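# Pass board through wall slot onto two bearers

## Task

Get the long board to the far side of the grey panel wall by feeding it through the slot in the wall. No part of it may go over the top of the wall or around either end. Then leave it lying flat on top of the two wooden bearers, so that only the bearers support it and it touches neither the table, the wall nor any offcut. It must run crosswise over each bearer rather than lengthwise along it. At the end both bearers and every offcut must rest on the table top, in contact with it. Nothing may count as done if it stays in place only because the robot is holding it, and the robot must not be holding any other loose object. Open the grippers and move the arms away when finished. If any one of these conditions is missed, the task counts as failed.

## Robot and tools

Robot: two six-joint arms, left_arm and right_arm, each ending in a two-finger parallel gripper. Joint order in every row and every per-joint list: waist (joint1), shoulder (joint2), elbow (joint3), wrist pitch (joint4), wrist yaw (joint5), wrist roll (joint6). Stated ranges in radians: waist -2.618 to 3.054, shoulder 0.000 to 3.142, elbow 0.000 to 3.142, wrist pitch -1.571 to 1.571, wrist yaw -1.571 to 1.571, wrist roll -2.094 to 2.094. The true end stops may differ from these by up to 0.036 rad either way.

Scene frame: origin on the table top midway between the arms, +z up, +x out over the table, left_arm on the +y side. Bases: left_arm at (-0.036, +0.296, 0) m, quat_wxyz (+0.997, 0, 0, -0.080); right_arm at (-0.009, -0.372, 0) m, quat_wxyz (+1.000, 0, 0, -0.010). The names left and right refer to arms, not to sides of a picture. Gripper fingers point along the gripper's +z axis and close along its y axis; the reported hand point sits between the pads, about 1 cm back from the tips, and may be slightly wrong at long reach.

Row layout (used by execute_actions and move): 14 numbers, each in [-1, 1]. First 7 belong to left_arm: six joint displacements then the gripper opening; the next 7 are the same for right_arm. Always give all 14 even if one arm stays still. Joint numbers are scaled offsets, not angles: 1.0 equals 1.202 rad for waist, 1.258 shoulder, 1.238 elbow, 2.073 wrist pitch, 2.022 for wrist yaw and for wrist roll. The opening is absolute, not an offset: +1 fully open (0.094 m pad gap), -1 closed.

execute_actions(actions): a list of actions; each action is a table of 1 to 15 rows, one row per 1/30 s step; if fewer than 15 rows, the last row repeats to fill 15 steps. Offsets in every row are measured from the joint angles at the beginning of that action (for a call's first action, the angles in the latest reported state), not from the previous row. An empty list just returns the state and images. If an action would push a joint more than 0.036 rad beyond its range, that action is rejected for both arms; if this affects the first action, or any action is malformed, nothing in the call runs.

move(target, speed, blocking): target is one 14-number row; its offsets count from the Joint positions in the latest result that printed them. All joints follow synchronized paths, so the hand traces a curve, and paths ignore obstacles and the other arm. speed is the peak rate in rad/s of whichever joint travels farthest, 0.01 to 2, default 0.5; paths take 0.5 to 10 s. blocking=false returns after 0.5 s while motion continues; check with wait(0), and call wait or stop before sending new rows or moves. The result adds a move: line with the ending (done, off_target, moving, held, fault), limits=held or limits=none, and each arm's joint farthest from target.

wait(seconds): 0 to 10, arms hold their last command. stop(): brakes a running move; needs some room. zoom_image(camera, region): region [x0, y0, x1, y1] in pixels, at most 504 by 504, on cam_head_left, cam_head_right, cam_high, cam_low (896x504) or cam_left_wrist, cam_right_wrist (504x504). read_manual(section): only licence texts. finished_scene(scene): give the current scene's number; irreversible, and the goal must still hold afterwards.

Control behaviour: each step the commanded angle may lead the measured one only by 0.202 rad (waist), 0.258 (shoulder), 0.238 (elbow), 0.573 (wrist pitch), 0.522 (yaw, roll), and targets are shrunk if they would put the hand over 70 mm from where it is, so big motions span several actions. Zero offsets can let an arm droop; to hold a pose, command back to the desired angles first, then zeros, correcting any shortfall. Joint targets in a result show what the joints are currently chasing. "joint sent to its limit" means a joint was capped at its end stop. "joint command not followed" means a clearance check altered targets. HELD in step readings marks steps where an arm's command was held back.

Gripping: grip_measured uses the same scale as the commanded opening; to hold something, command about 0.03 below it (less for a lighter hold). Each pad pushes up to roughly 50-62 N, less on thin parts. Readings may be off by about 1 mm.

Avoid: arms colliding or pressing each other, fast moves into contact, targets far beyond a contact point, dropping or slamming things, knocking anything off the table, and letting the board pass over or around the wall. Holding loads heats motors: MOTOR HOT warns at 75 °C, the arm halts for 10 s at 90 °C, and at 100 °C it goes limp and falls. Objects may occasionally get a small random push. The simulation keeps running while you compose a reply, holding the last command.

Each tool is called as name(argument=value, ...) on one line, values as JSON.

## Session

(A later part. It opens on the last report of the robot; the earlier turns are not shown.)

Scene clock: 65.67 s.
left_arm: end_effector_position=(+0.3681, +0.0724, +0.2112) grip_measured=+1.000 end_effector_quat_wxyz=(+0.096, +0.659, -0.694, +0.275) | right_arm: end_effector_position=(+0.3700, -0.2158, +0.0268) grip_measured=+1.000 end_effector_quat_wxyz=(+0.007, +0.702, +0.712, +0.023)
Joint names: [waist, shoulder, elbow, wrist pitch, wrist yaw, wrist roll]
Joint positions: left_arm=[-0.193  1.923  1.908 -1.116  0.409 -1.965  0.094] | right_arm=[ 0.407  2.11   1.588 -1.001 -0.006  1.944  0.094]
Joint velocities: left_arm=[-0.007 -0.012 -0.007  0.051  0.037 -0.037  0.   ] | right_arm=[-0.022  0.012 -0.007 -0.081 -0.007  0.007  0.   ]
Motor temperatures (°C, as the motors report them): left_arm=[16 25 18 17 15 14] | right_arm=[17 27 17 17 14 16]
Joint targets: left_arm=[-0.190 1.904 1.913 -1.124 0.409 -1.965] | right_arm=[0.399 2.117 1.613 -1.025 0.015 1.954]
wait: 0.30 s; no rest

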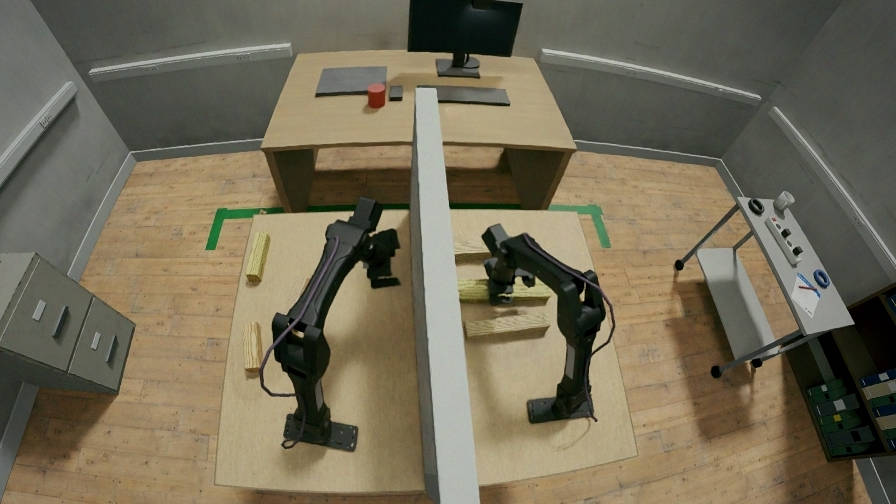

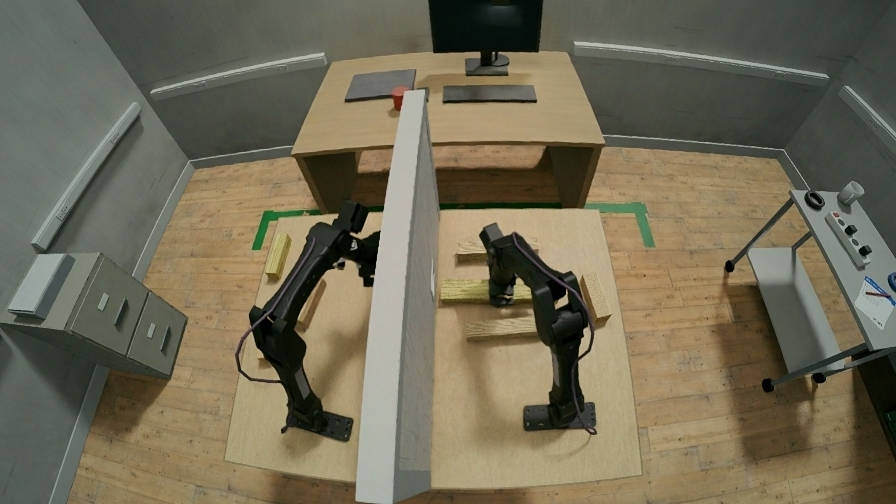

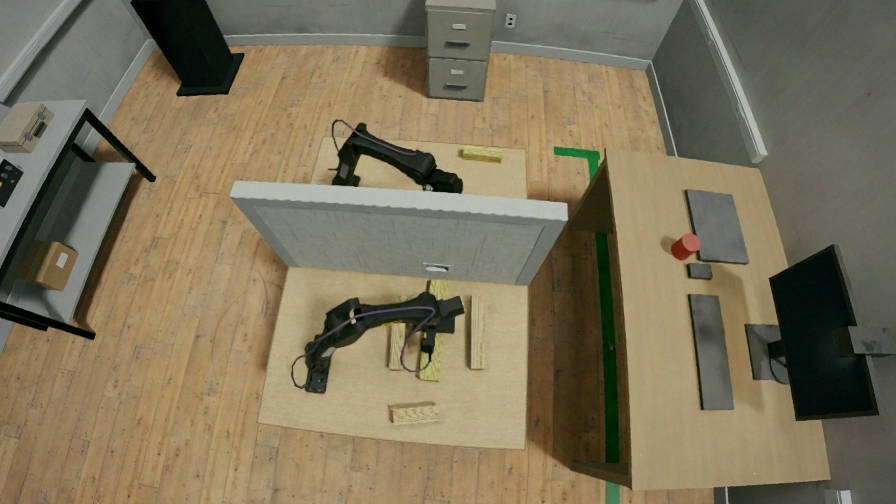

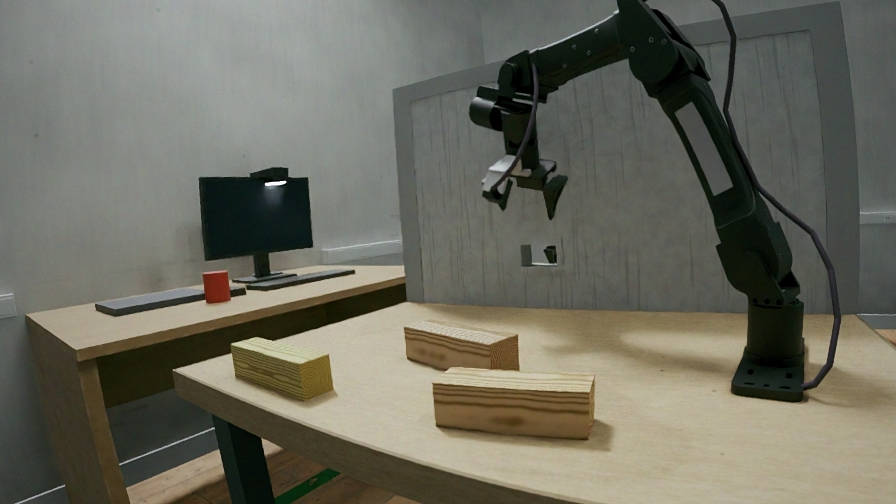

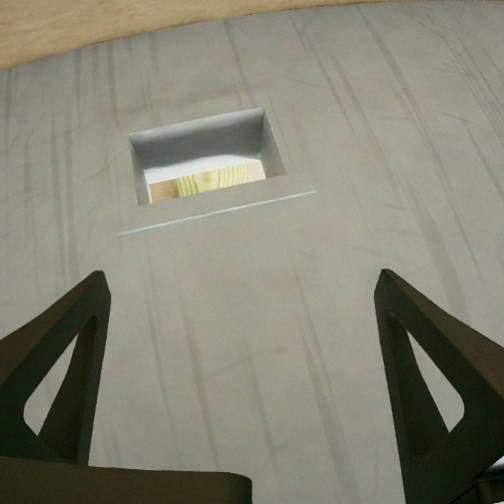

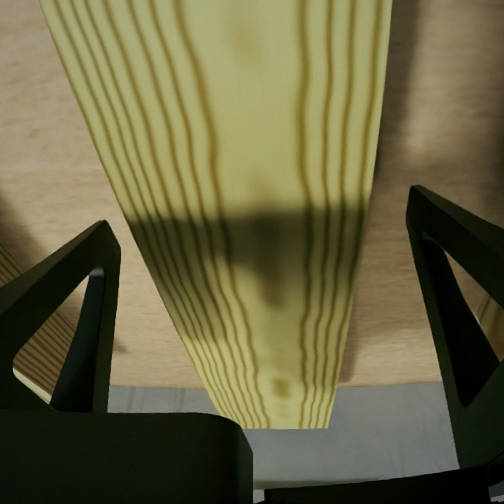

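execute_actions(actions=[[[0.0025,-0.0151,0.004,-0.0039,0,0,1,-0.0025,0.0094,0.0202,-0.0040,0.0104,0.0099,1],[0.0025,-0.0151,0.004,-0.0039,0,0,1,-0.0025,0.0132,0.0202,0.0040,0.0104,0.0099,1],[0.0025,-0.0151,0.004,-0.0039,0,0,1,-0.0025,0.0170,0.0202,0.0092,0.0104,0.0099,0.9],[0.0025,-0.0151,0.004,-0.0039,0,0,1,-0.0025,0.0208,0.0202,0.0092,0.0104,0.0099,0.8],[0.0025,-0.0151,0.004,-0.0039,0,0,1,-0.0025,0.0246,0.0202,0.0092,0.0104,0.0099,0.7],[0.0025,-0.0151,0.004,-0.0039,0,0,1,-0.0025,0.0246,0.0202,0.0092,0.0104,0.0099,0.6],[0.0025,-0.0151,0.004,-0.0039,0,0,1,-0.0025,0.0246,0.0202,0.0092,0.0104,0.0099,0.5],[0.0025,-0.0151,0.004,-0.0039,0,0,1,-0.0025,0.0246,0.0202,0.0092,0.0104,0.0099,0.42],[0.0025,-0.0151,0.004,-0.0039,0,0,1,-0.0025,0.0246,0.0202,0.0092,0.0104,0.0099,0.35],[0.0025,-0.0151,0.004,-0.0039,0,0,1,-0.0025,0.0246,0.0202,0.0092,0.0104,0.0099,0.27],[0.0025,-0.0151,0.004,-0.0039,0,0,1,-0.0025,0.0246,0.0202,0.0092,0.0104,0.0099,0.18],[0.0025,-0.0151,0.004,-0.0039,0,0,1,-0.0025,0.0161,0.0242,0.0070,0.0080,0.0090,0.1],[0.0025,-0.0151,0.004,-0.0039,0,0,1,-0.0025,0.0076,0.0282,0.0048,0.0060,0.0080,0.1],[0.0025,-0.0151,0.004,-0.0039,0,0,1,-0.0025,-0.0010,0.0323,0.0027,0.0040,0.0070,0.1],[0.0025,-0.0151,0.004,-0.0039,0,0,1,-0.0025,-0.0095,0.0363,0.0005,0.0030,0.0060,0.1]]])

Scene clock: 68.00 s.
left_arm: end_effector_position=(+0.3681, +0.0724, +0.2112) grip_measured=+1.000 end_effector_quat_wxyz=(+0.096, +0.659, -0.694, +0.275) | right_arm: end_effector_position=(+0.3725, -0.2153, +0.0195) grip_measured=+0.351 end_effector_quat_wxyz=(+0.007, +0.707, +0.706, +0.021)
Joint names: [waist, shoulder, elbow, wrist pitch, wrist yaw, wrist roll]
Joint positions: left_arm=[-0.193  1.923  1.908 -1.116  0.409 -1.965  0.094] | right_arm=[ 0.407  2.131  1.591 -0.986 -0.003  1.958  0.063]
Joint velocities: left_arm=[ 0.012 -0.002  0.002 -0.022 -0.051 -0.022  0.   ] | right_arm=[-0.007  0.012 -0.007  0.007  0.037 -0.051  0.   ]
Motor temperatures (°C, as the motors report them): left_arm=[16 25 18 17 15 14] | right_arm=[17 27 17 17 14 16]
Joint targets: left_arm=[-0.190 1.904 1.913 -1.124 0.409 -1.965] | right_arm=[0.404 2.098 1.633 -0.999 0.001 1.956]
Step readings (joint positions):
0: left_arm=[-0.193 1.923 1.908 -1.116 0.409 -1.965] | right_arm=[0.407 2.110 1.588 -1.003 -0.004 1.948]
1: left_arm=[-0.193 1.923 1.908 -1.116 0.409 -1.965] | right_arm=[0.407 2.110 1.588 -1.003 -0.004 1.950]
2: left_arm=[-0.193 1.923 1.908 -1.116 0.409 -1.965] | right_arm=[0.407 2.110 1.588 -1.002 -0.004 1.951]
4: left_arm=[-0.193 1.923 1.908 -1.116 0.409 -1.965] | right_arm=[0.407 2.113 1.588 -0.995 -0.003 1.954]
8: left_arm=[-0.193 1.923 1.908 -1.116 0.409 -1.965] | right_arm=[0.407 2.128 1.588 -0.985 -0.003 1.956]
15: Joint positions above

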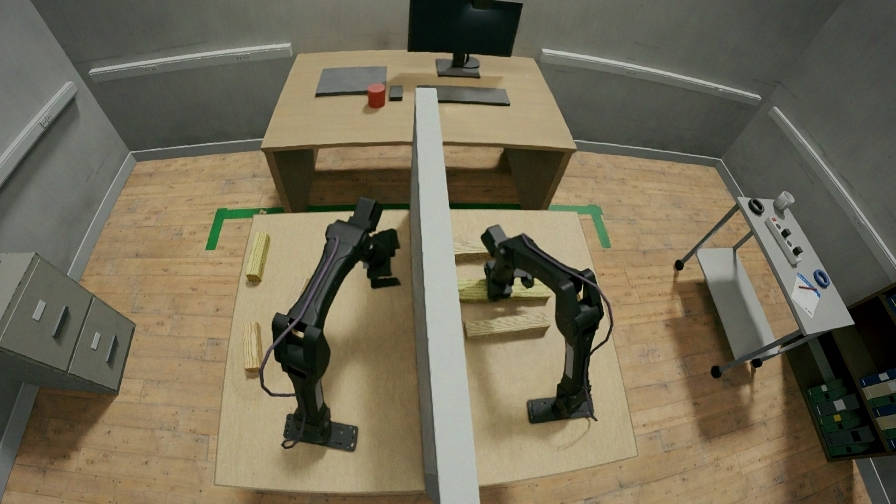

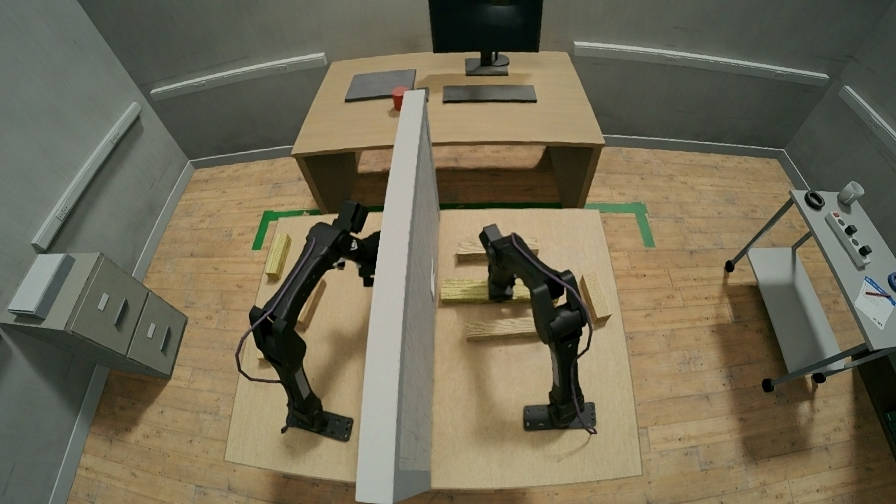

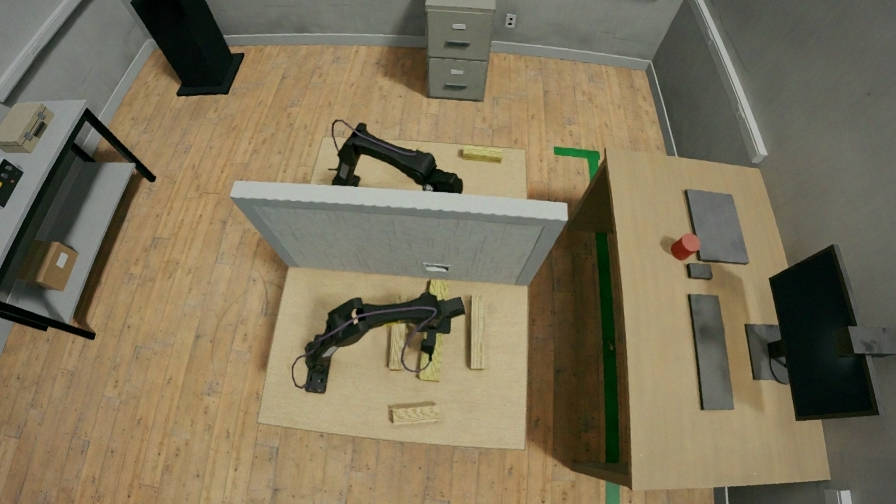

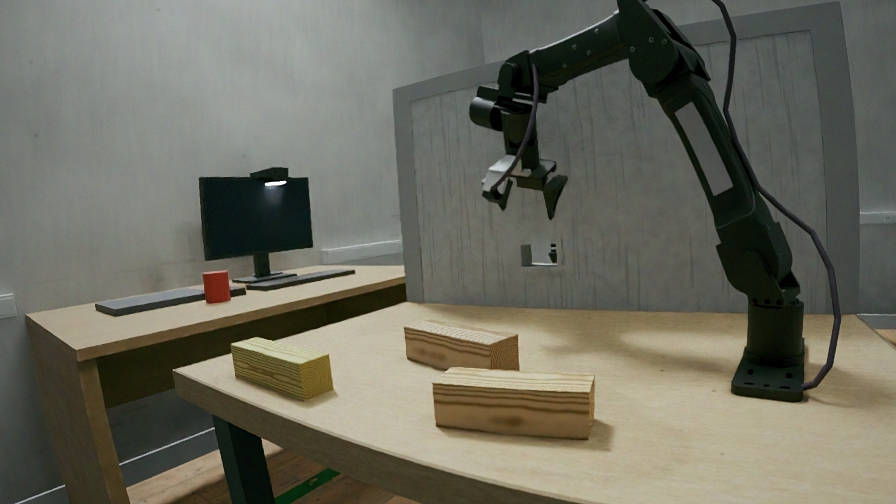

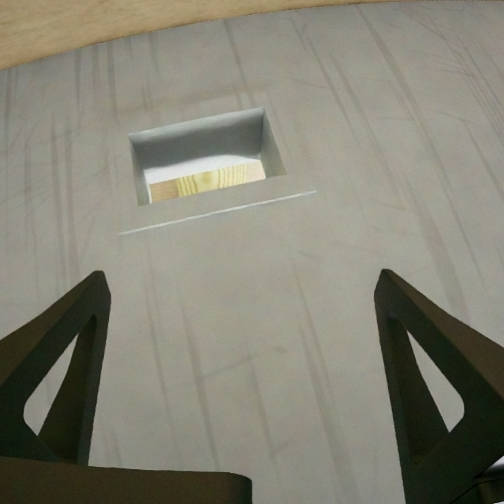

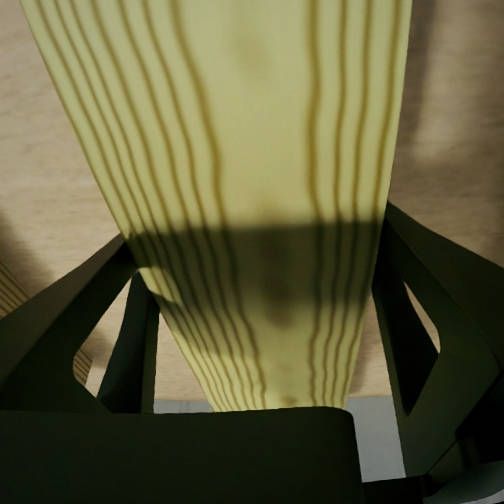

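execute_actions(actions=[])

Scene clock: 68.37 s.
left_arm: end_effector_position=(+0.3681, +0.0724, +0.2112) grip_measured=+1.000 end_effector_quat_wxyz=(+0.096, +0.659, -0.694, +0.275) | right_arm: end_effector_position=(+0.3731, -0.2151, +0.0200) grip_measured=+0.351 end_effector_quat_wxyz=(+0.008, +0.707, +0.706, +0.022)
Joint names: [waist, shoulder, elbow, wrist pitch, wrist yaw, wrist roll]
Joint positions: left_arm=[-0.193  1.923  1.908 -1.116  0.409 -1.965  0.094] | right_arm=[ 0.407  2.131  1.593 -0.986 -0.003  1.958  0.063]
Joint velocities: left_arm=[-0.007  0.002 -0.007 -0.007  0.022 -0.051  0.   ] | right_arm=[-0.012 -0.022  0.002  0.022  0.037 -0.081  0.   ]
Motor temperatures (°C, as the motors report them): left_arm=[16 25 18 18 15 14] | right_arm=[17 27 17 17 14 16]
Joint targets: left_arm=[-0.190 1.904 1.913 -1.124 0.409 -1.965] | right_arm=[0.404 2.098 1.633 -0.999 0.001 1.956]

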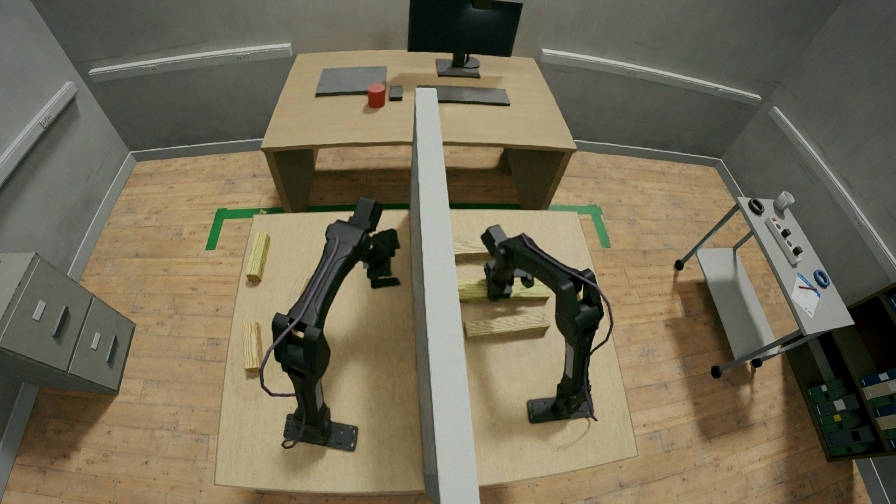

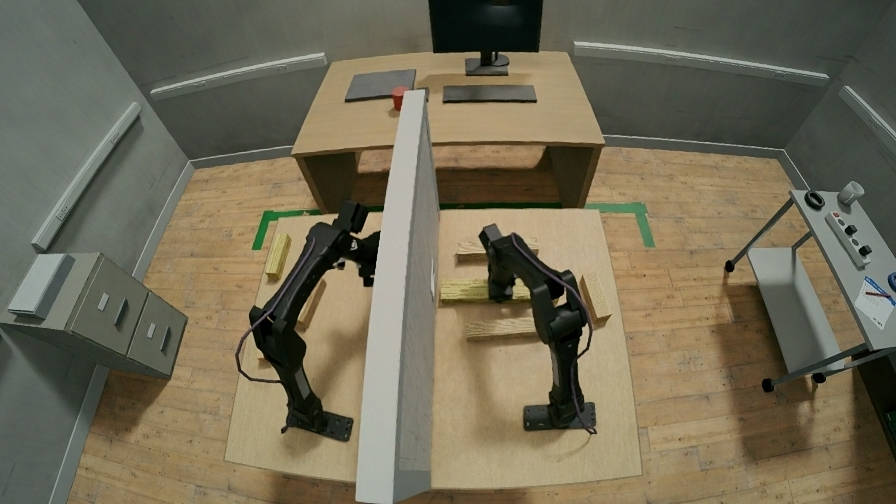

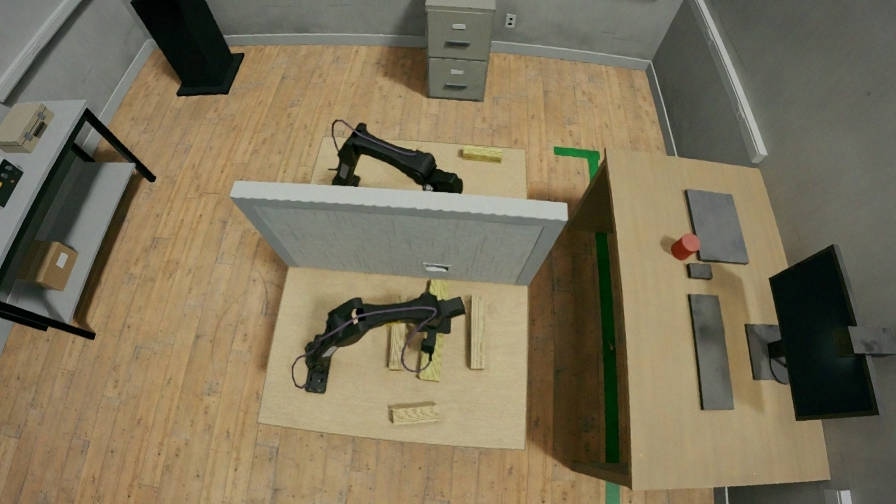

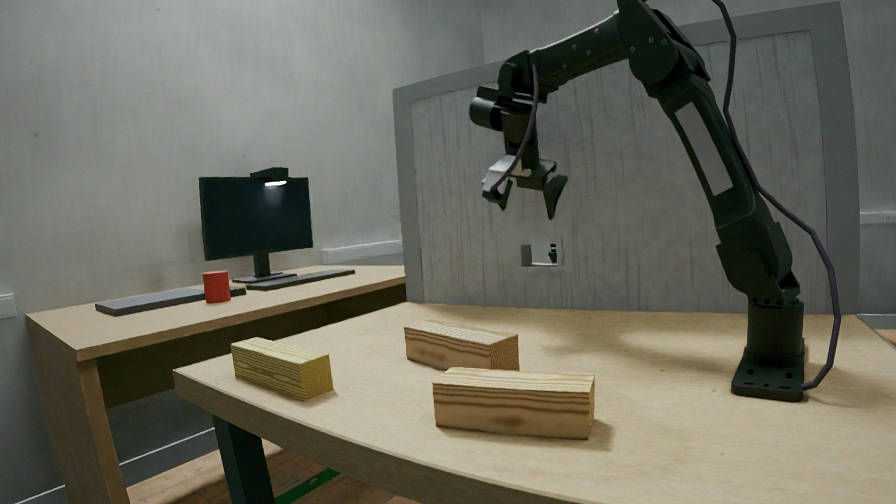

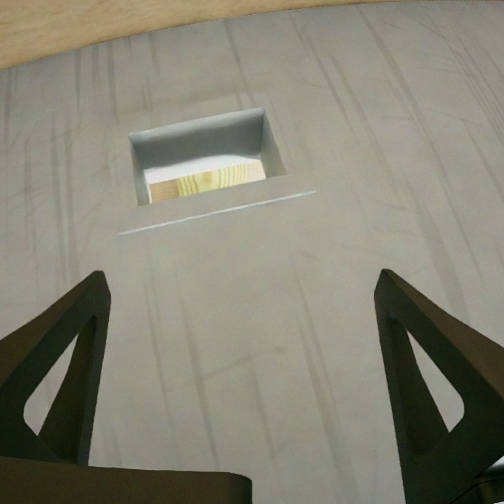

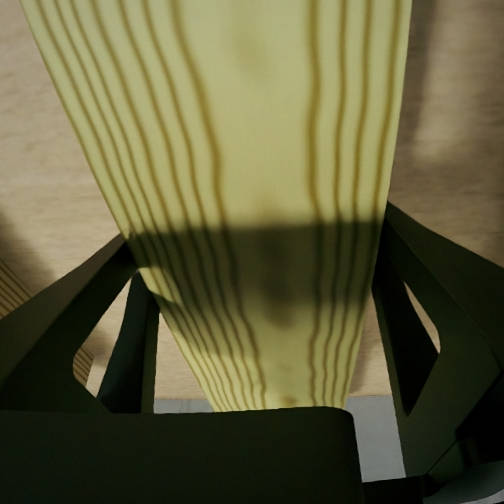

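execute_actions(actions=[[[0.0025,-0.0151,0.004,-0.0039,0,0,1,-0.0053,-0.0319,0.0394,-0.0202,0.002,-0.001,0.1],[0.0025,-0.0151,0.004,-0.0039,0,0,1,-0.0091,-0.0392,0.0483,-0.0355,0.002,-0.001,0.1],[0.0025,-0.0151,0.004,-0.0039,0,0,1,-0.0137,-0.0473,0.0580,-0.0519,0.002,-0.001,0.1],[0.0025,-0.0151,0.004,-0.0039,0,0,1,-0.0189,-0.0542,0.0671,-0.0679,0.002,-0.004,0.1],[0.0025,-0.0151,0.004,-0.0039,0,0,1,-0.0246,-0.0622,0.0772,-0.0837,0.002,-0.0136,0.1],[0.0025,-0.0151,0.004,-0.0039,0,0,1,-0.0303,-0.0706,0.0875,-0.0986,0.002,-0.0266,0.1],[0.0025,-0.0151,0.004,-0.0039,0,0,1,-0.0360,-0.0793,0.0978,-0.1121,0.002,-0.0417,0.1],[0.0025,-0.0151,0.004,-0.0039,0,0,1,-0.0413,-0.0878,0.1075,-0.1233,0.002,-0.0592,0.1],[0.0025,-0.0151,0.004,-0.0039,0,0,1,-0.0460,-0.0959,0.1162,-0.1320,0.002,-0.0789,0.1],[0.0025,-0.0151,0.004,-0.0039,0,0,1,-0.0500,-0.1031,0.1237,-0.1377,0.002,-0.1009,0.1],[0.0025,-0.0151,0.004,-0.0039,0,0,1,-0.0529,-0.1091,0.1293,-0.1402,0.002,-0.1252,0.1],[0.0025,-0.0151,0.004,-0.0039,0,0,1,-0.0548,-0.1136,0.1331,-0.1393,0.002,-0.1517,0.1],[0.0025,-0.0151,0.004,-0.0039,0,0,1,-0.0555,-0.1165,0.1347,-0.1351,0.002,-0.1805,0.1],[0.0025,-0.0151,0.004,-0.0039,0,0,1,-0.0549,-0.1176,0.1343,-0.1278,0.002,-0.2115,0.1],[0.0025,-0.0151,0.004,-0.0039,0,0,1,-0.0532,-0.1169,0.1317,-0.1177,0.002,-0.2449,0.1]],[[0.0025,-0.0151,0.004,-0.0039,0,0,1,-0.0033,-0.038,0.040,-0.0116,0.002,-0.1433,0.1],[0.0025,-0.0151,0.004,-0.0039,0,0,1,-0.0033,-0.038,0.040,-0.0116,0.002,-0.1705,0.1],[0.0025,-0.0151,0.004,-0.0039,0,0,1,-0.0033,-0.038,0.040,-0.0116,0.002,-0.1977,0.1],[0.0025,-0.0151,0.004,-0.0039,0,0,1,-0.0033,-0.038,0.040,-0.0116,0.002,-0.2249,0.1],[0.0025,-0.0151,0.004,-0.0039,0,0,1,-0.0033,-0.038,0.040,-0.0116,0.002,-0.2521,0.1],[0.0025,-0.0151,0.004,-0.0039,0,0,1,-0.0033,-0.038,0.040,-0.0116,0.002,-0.2793,0.1],[0.0025,-0.0151,0.004,-0.0039,0,0,1,-0.0033,-0.038,0.040,-0.0116,0.002,-0.3065,0.1],[0.0025,-0.0151,0.004,-0.0039,0,0,1,-0.0033,-0.038,0.040,-0.0116,0.002,-0.3337,0.1],[0.0025,-0.0151,0.004,-0.0039,0,0,1,-0.0033,-0.038,0.040,-0.0116,0.002,-0.3609,0.1],[0.0025,-0.0151,0.004,-0.0039,0,0,1,-0.0033,-0.038,0.040,-0.0116,0.002,-0.3881,0.1],[0.0025,-0.0151,0.004,-0.0039,0,0,1,-0.0033,-0.038,0.040,-0.0116,0.002,-0.4153,0.1],[0.0025,-0.0151,0.004,-0.0039,0,0,1,-0.0033,-0.038,0.040,-0.0116,0.002,-0.4425,0.1],[0.0025,-0.0151,0.004,-0.0039,0,0,1,-0.0033,-0.038,0.040,-0.0116,0.002,-0.4697,0.1],[0.0025,-0.0151,0.004,-0.0039,0,0,1,-0.0033,-0.038,0.040,-0.0116,0.002,-0.4969,0.1],[0.0025,-0.0151,0.004,-0.0039,0,0,1,-0.0033,-0.038,0.040,-0.0116,0.002,-0.5241,0.1]],[[0.0025,-0.0151,0.004,-0.0039,0,0,1,-0.002,-0.033,0.036,-0.008,0.002,-0.1414,0.1],[0.0025,-0.0151,0.004,-0.0039,0,0,1,-0.002,-0.033,0.036,-0.008,0.002,-0.1686,0.1],[0.0025,-0.0151,0.004,-0.0039,0,0,1,-0.002,-0.033,0.036,-0.008,0.002,-0.1958,0.1],[0.0025,-0.0151,0.004,-0.0039,0,0,1,-0.002,-0.033,0.036,-0.008,0.002,-0.2230,0.1],[0.0025,-0.0151,0.004,-0.0039,0,0,1,-0.002,-0.033,0.036,-0.008,0.002,-0.2448,0.1],[0.0025,-0.0151,0.004,-0.0039,0,0,1,-0.002,-0.033,0.036,-0.008,0.002,-0.2585,0.1],[0.0025,-0.0151,0.004,-0.0039,0,0,1,-0.002,-0.033,0.036,-0.008,0.002,-0.2697,0.1],[0.0025,-0.0151,0.004,-0.0039,0,0,1,-0.002,-0.033,0.036,-0.008,0.002,-0.2783,0.1],[0.0025,-0.0151,0.004,-0.0039,0,0,1,-0.002,-0.033,0.036,-0.008,0.002,-0.2843,0.1],[0.0025,-0.0151,0.004,-0.0039,0,0,1,-0.002,-0.033,0.036,-0.008,0.002,-0.2876,0.1],[0.0025,-0.0151,0.004,-0.0039,0,0,1,-0.002,-0.033,0.036,-0.008,0.002,-0.2885,0.1],[0.0025,-0.0151,0.004,-0.0039,0,0,1,-0.002,-0.033,0.036,-0.008,0.002,-0.2866,0.1],[0.0025,-0.0151,0.004,-0.0039,0,0,1,-0.002,-0.033,0.036,-0.008,0.002,-0.2823,0.1],[0.0025,-0.0151,0.004,-0.0039,0,0,1,-0.002,-0.033,0.036,-0.008,0.002,-0.2753,0.1],[0.0025,-0.0151,0.004,-0.0039,0,0,1,-0.002,-0.033,0.036,-0.008,0.002,-0.2685,0.1]]])

Scene clock: 73.37 s.
left_arm: end_effector_position=(+0.3681, +0.0724, +0.2112) grip_measured=+1.000 end_effector_quat_wxyz=(+0.096, +0.659, -0.694, +0.275) | right_arm: end_effector_position=(+0.3648, -0.2451, +0.1084) grip_measured=+0.352 end_effector_quat_wxyz=(+0.027, +0.001, +1.000, +0.013)
Joint names: [waist, shoulder, elbow, wrist pitch, wrist yaw, wrist roll]
Joint positions: left_arm=[-0.193  1.923  1.908 -1.116  0.409 -1.965  0.094] | right_arm=[ 0.342  1.991  1.737 -1.258 -0.008  0.323  0.064]
Joint velocities: left_arm=[-0.007 -0.007  0.002  0.007  0.022  0.022  0.   ] | right_arm=[-0.002 -0.002  0.007  0.037  0.022 -0.051 -0.001]
Motor temperatures (°C, as the motors report them): left_arm=[16 25 18 18 15 14] | right_arm=[17 28 18 17 14 16]
Joint targets: left_arm=[-0.190 1.904 1.913 -1.124 0.409 -1.965] | right_arm=[0.340 1.949 1.782 -1.257 -0.004 0.308]
Step readings (joint positions; steps 1 to 15: 1st action; 16 to 30: 2nd action; 31 to 45: 3rd action):
0: left_arm=[-0.193 1.923 1.908 -1.116 0.409 -1.965] | right_arm=[0.407 2.131 1.593 -0.986 -0.003 1.958]
1: left_arm=[-0.193 1.923 1.908 -1.116 0.409 -1.965] | right_arm=[0.407 2.131 1.594 -0.988 -0.003 1.958]
2: left_arm=[-0.193 1.923 1.908 -1.116 0.409 -1.965] | right_arm=[0.407 2.131 1.599 -0.997 -0.003 1.958]
4: left_arm=[-0.193 1.923 1.908 -1.116 0.409 -1.965] | right_arm=[0.405 2.128 1.614 -1.029 -0.004 1.958]
8: left_arm=[-0.193 1.923 1.908 -1.116 0.409 -1.965] | right_arm=[0.384 2.093 1.659 -1.123 -0.007 1.918]
15: left_arm=[-0.193 1.923 1.908 -1.116 0.409 -1.965] | right_arm=[0.342 2.005 1.726 -1.220 -0.007 1.676]
16: left_arm=[-0.193 1.923 1.908 -1.116 0.409 -1.965] | right_arm=[0.342 1.999 1.730 -1.222 -0.007 1.622]
17: left_arm=[-0.193 1.923 1.908 -1.116 0.409 -1.965] | right_arm=[0.342 1.996 1.733 -1.224 -0.007 1.567]
19: left_arm=[-0.193 1.923 1.908 -1.116 0.409 -1.965] | right_arm=[0.342 1.992 1.737 -1.227 -0.007 1.456]
23: left_arm=[-0.193 1.923 1.908 -1.116 0.409 -1.965] | right_arm=[0.342 1.991 1.737 -1.233 -0.008 1.236]
30: left_arm=[-0.193 1.923 1.908 -1.116 0.409 -1.965] | right_arm=[0.342 1.991 1.737 -1.240 -0.008 0.851]
31: left_arm=[-0.193 1.923 1.908 -1.116 0.409 -1.965] | right_arm=[0.342 1.991 1.737 -1.242 -0.008 0.797]
32: left_arm=[-0.193 1.923 1.908 -1.116 0.409 -1.965] | right_arm=[0.342 1.991 1.737 -1.244 -0.008 0.742]
34: left_arm=[-0.193 1.923 1.908 -1.116 0.409 -1.965] | right_arm=[0.342 1.991 1.737 -1.249 -0.008 0.633]
38: left_arm=[-0.193 1.923 1.908 -1.116 0.409 -1.965] | right_arm=[0.342 1.991 1.737 -1.255 -0.008 0.449]
45: Joint positions above

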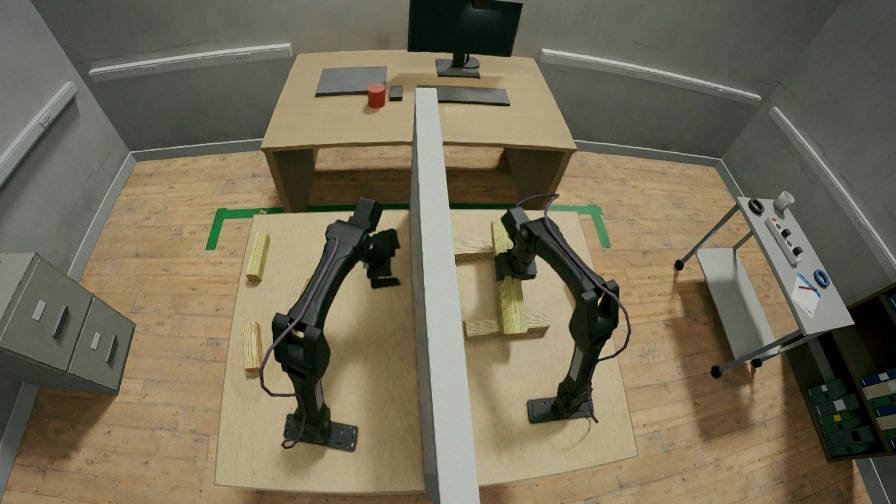

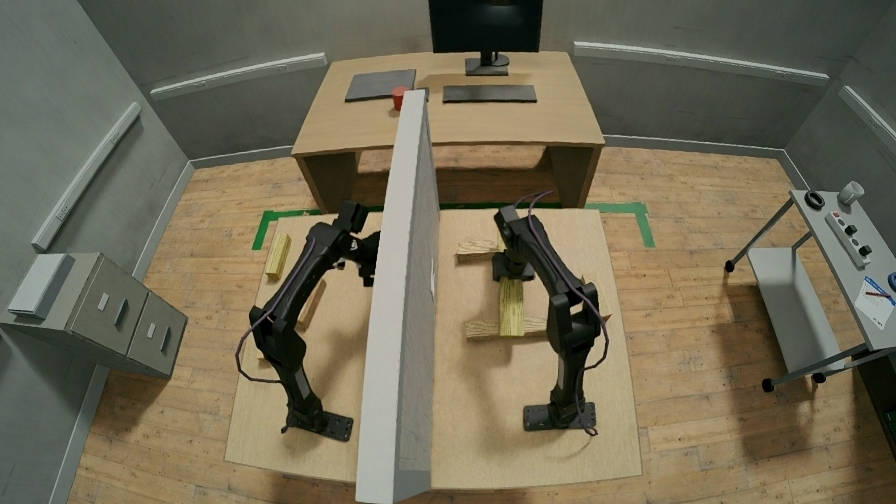

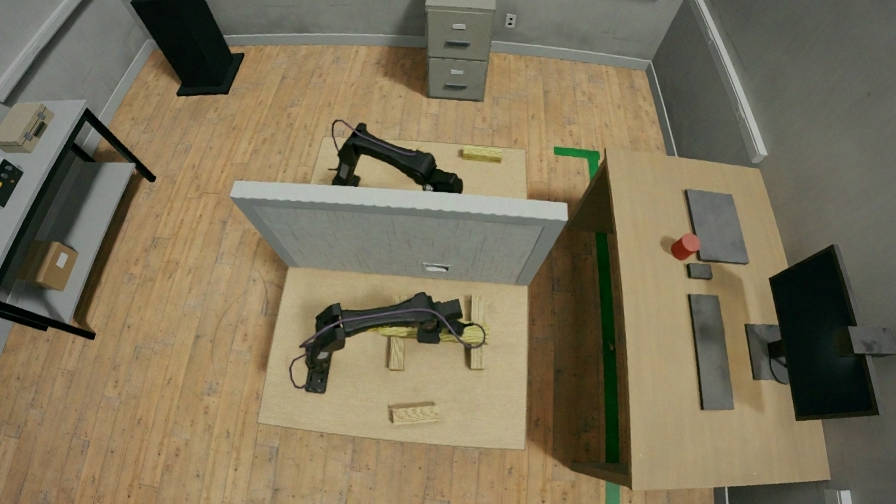

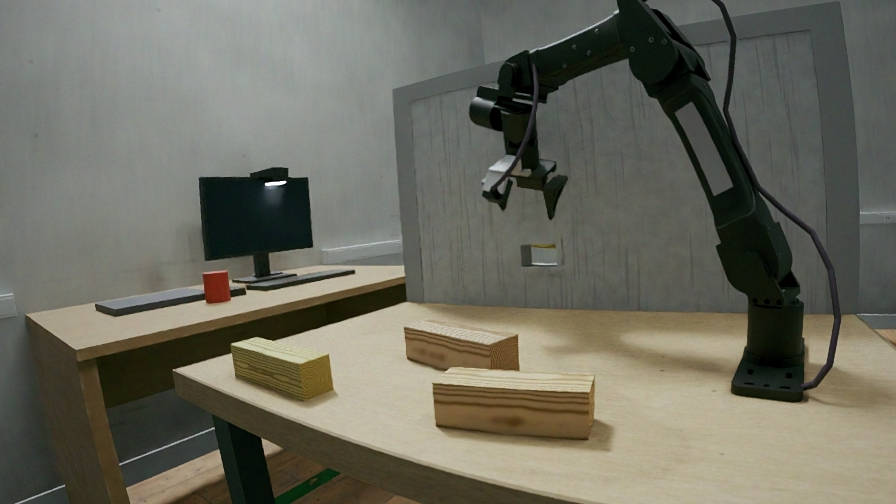

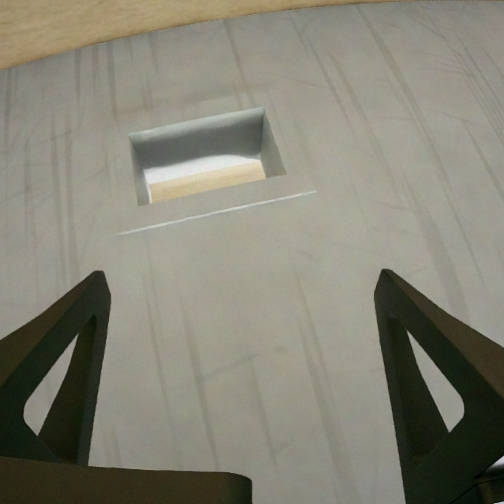

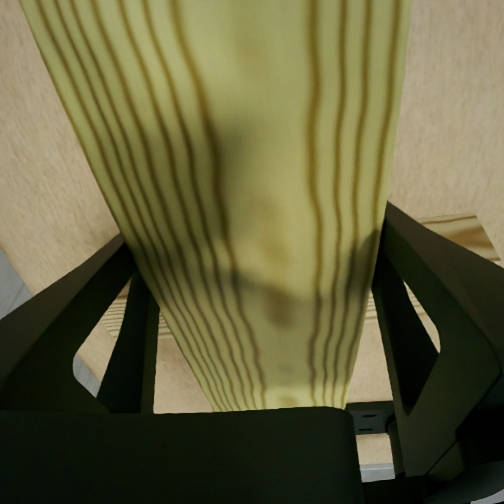

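zoom_image(camera="cam_high", region=[300, 260, 540, 440])

zoom_image(camera="cam_head_right", region=[420, 190, 640, 370])

Region (300, 260, 540, 440) of cam_high's 896x504 image, scaled by 2.100, with more detail than that image has; it fills the top 378 rows of this view, and the rest is white.

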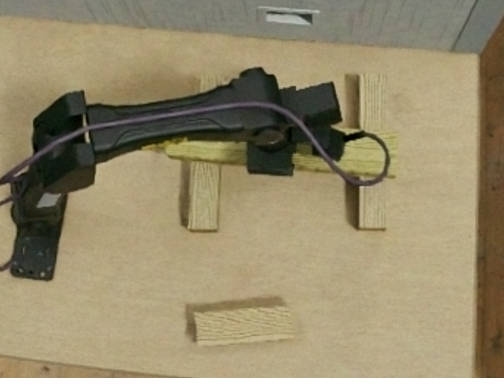

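Region (420, 190, 640, 370) of cam_head_right's 896x504 image, scaled by 2.291, with more detail than that image has; it fills the top 412 rows of this view, and the rest is white.

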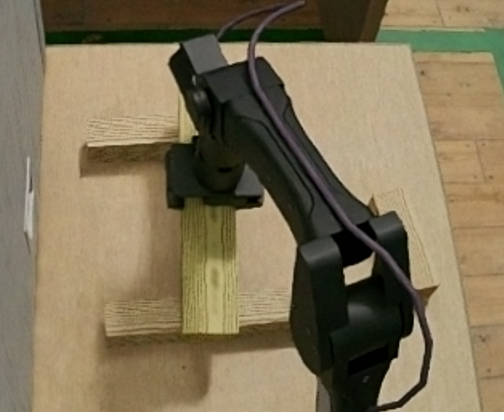

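execute_actions(actions=[[[0.0025,-0.0151,0.004,-0.0039,0,0,1,-0.0017,-0.0172,0.0397,0.0085,0.002,-0.003,0.1],[0.0025,-0.0151,0.004,-0.0039,0,0,1,-0.0017,-0.0009,0.0410,0.0176,0.002,-0.001,0.1],[0.0025,-0.0151,0.004,-0.0039,0,0,1,-0.0017,0.0122,0.0425,0.0221,0.002,0,0.1],[0.0025,-0.0151,0.004,-0.0039,0,0,1,-0.0017,0.0188,0.0442,0.0268,0.002,0,0.1],[0.0025,-0.0151,0.004,-0.0039,0,0,1,-0.0017,0.0264,0.0459,0.0315,0.002,0,0.1],[0.0025,-0.0151,0.004,-0.0039,0,0,1,-0.0017,0.0345,0.0477,0.0359,0.002,0,0.1],[0.0025,-0.0151,0.004,-0.0039,0,0,1,-0.0017,0.0426,0.0494,0.0398,0.002,0,0.1],[0.0025,-0.0151,0.004,-0.0039,0,0,1,-0.0017,0.0507,0.0508,0.0432,0.002,0,0.1],[0.0025,-0.0151,0.004,-0.0039,0,0,1,-0.0017,0.0582,0.0522,0.0457,0.002,0,0.1],[0.0025,-0.0151,0.004,-0.0039,0,0,1,-0.0017,0.0649,0.0532,0.0474,0.002,0,0.1],[0.0025,-0.0151,0.004,-0.0039,0,0,1,-0.0017,0.0705,0.0539,0.0481,0.002,0,0.1],[0.0025,-0.0151,0.004,-0.0039,0,0,1,-0.0017,0.0746,0.0543,0.0479,0.002,0,0.1],[0.0025,-0.0151,0.004,-0.0039,0,0,1,-0.0017,0.0771,0.0543,0.0466,0.002,0,0.1],[0.0025,-0.0151,0.004,-0.0039,0,0,1,-0.0017,0.0779,0.0540,0.0445,0.002,0,0.1],[0.0025,-0.0151,0.004,-0.0039,0,0,1,-0.0017,0.0771,0.0533,0.0415,0.002,0,0.1]]])

Scene clock: 75.90 s.
left_arm: end_effector_position=(+0.3681, +0.0724, +0.2112) grip_measured=+1.000 end_effector_quat_wxyz=(+0.096, +0.659, -0.694, +0.275) | right_arm: end_effector_position=(+0.3839, -0.2385, +0.0718) grip_measured=+0.352 end_effector_quat_wxyz=(+0.017, -0.002, +1.000, +0.010)
Joint names: [waist, shoulder, elbow, wrist pitch, wrist yaw, wrist roll]
Joint positions: left_arm=[-0.193  1.923  1.908 -1.116  0.409 -1.965  0.094] | right_arm=[ 0.342  2.105  1.762 -1.189 -0.009  0.318  0.064]
Joint velocities: left_arm=[ 0.007 -0.002 -0.002 -0.022  0.037 -0.051  0.   ] | right_arm=[ 0.002  0.095  0.022 -0.066 -0.022 -0.007  0.   ]
Motor temperatures (°C, as the motors report them): left_arm=[16 25 18 18 15 14] | right_arm=[17 28 18 17 14 16]
Joint targets: left_arm=[-0.190 1.904 1.913 -1.124 0.409 -1.965] | right_arm=[0.340 2.088 1.804 -1.172 -0.004 0.323]
Step readings (joint positions):
0: left_arm=[-0.193 1.923 1.908 -1.116 0.409 -1.965] | right_arm=[0.342 1.991 1.737 -1.259 -0.008 0.315]
1: left_arm=[-0.193 1.923 1.908 -1.116 0.409 -1.965] | right_arm=[0.342 1.991 1.737 -1.259 -0.008 0.315]
2: left_arm=[-0.193 1.923 1.908 -1.116 0.409 -1.965] | right_arm=[0.342 1.991 1.737 -1.258 -0.008 0.315]
4: left_arm=[-0.193 1.923 1.908 -1.116 0.409 -1.965] | right_arm=[0.342 1.999 1.744 -1.255 -0.008 0.316]
8: left_arm=[-0.193 1.923 1.908 -1.116 0.409 -1.965] | right_arm=[0.342 2.037 1.759 -1.223 -0.008 0.317]
15: Joint positions above

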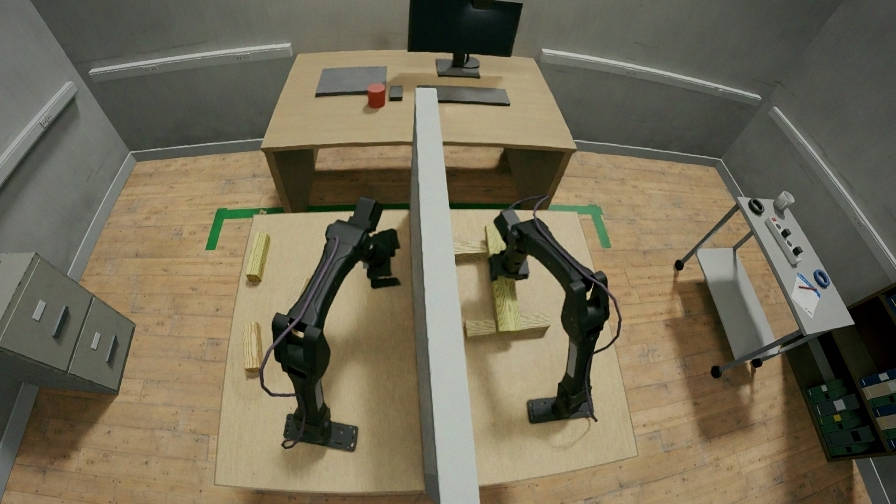

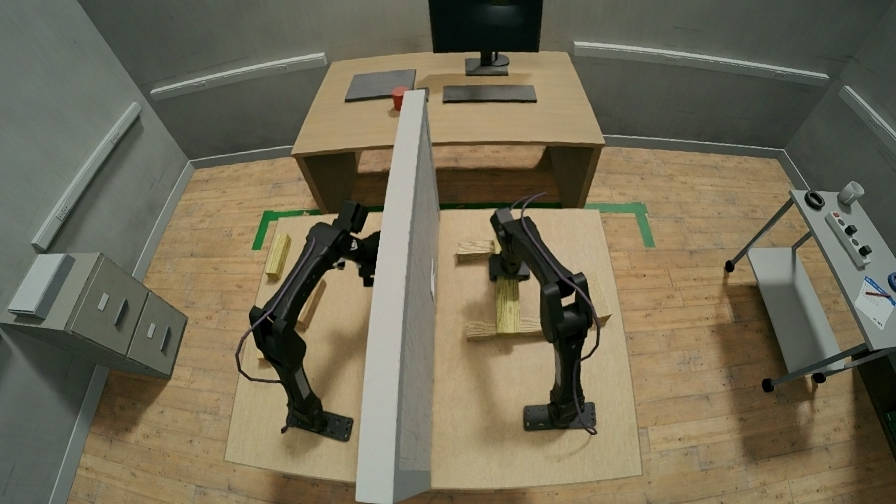

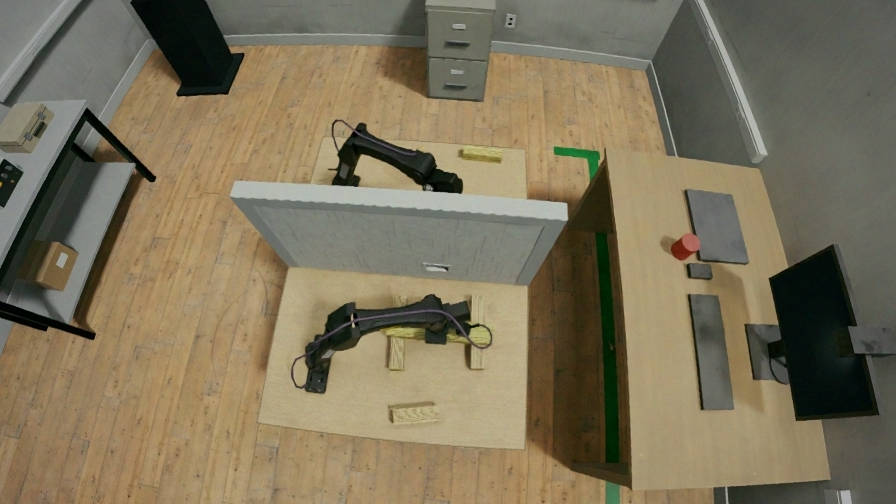

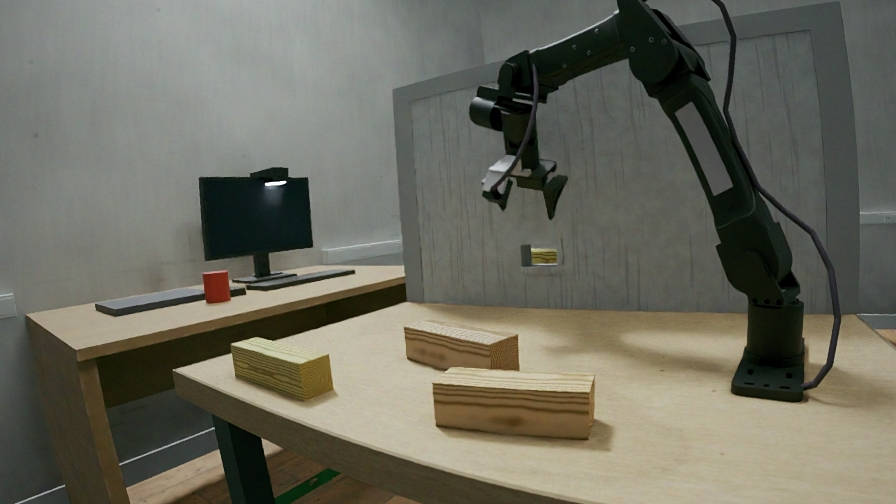

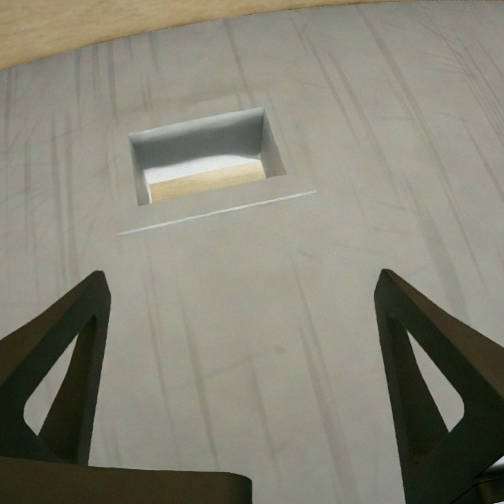

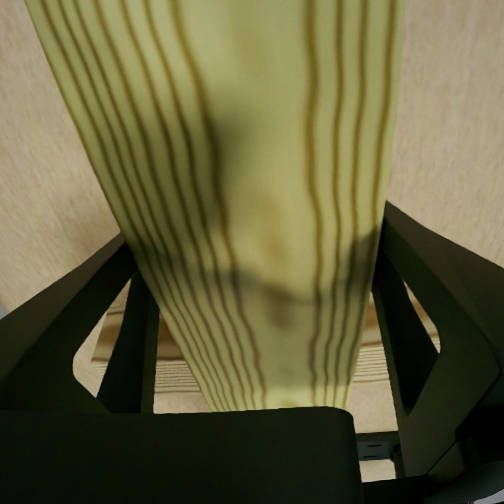

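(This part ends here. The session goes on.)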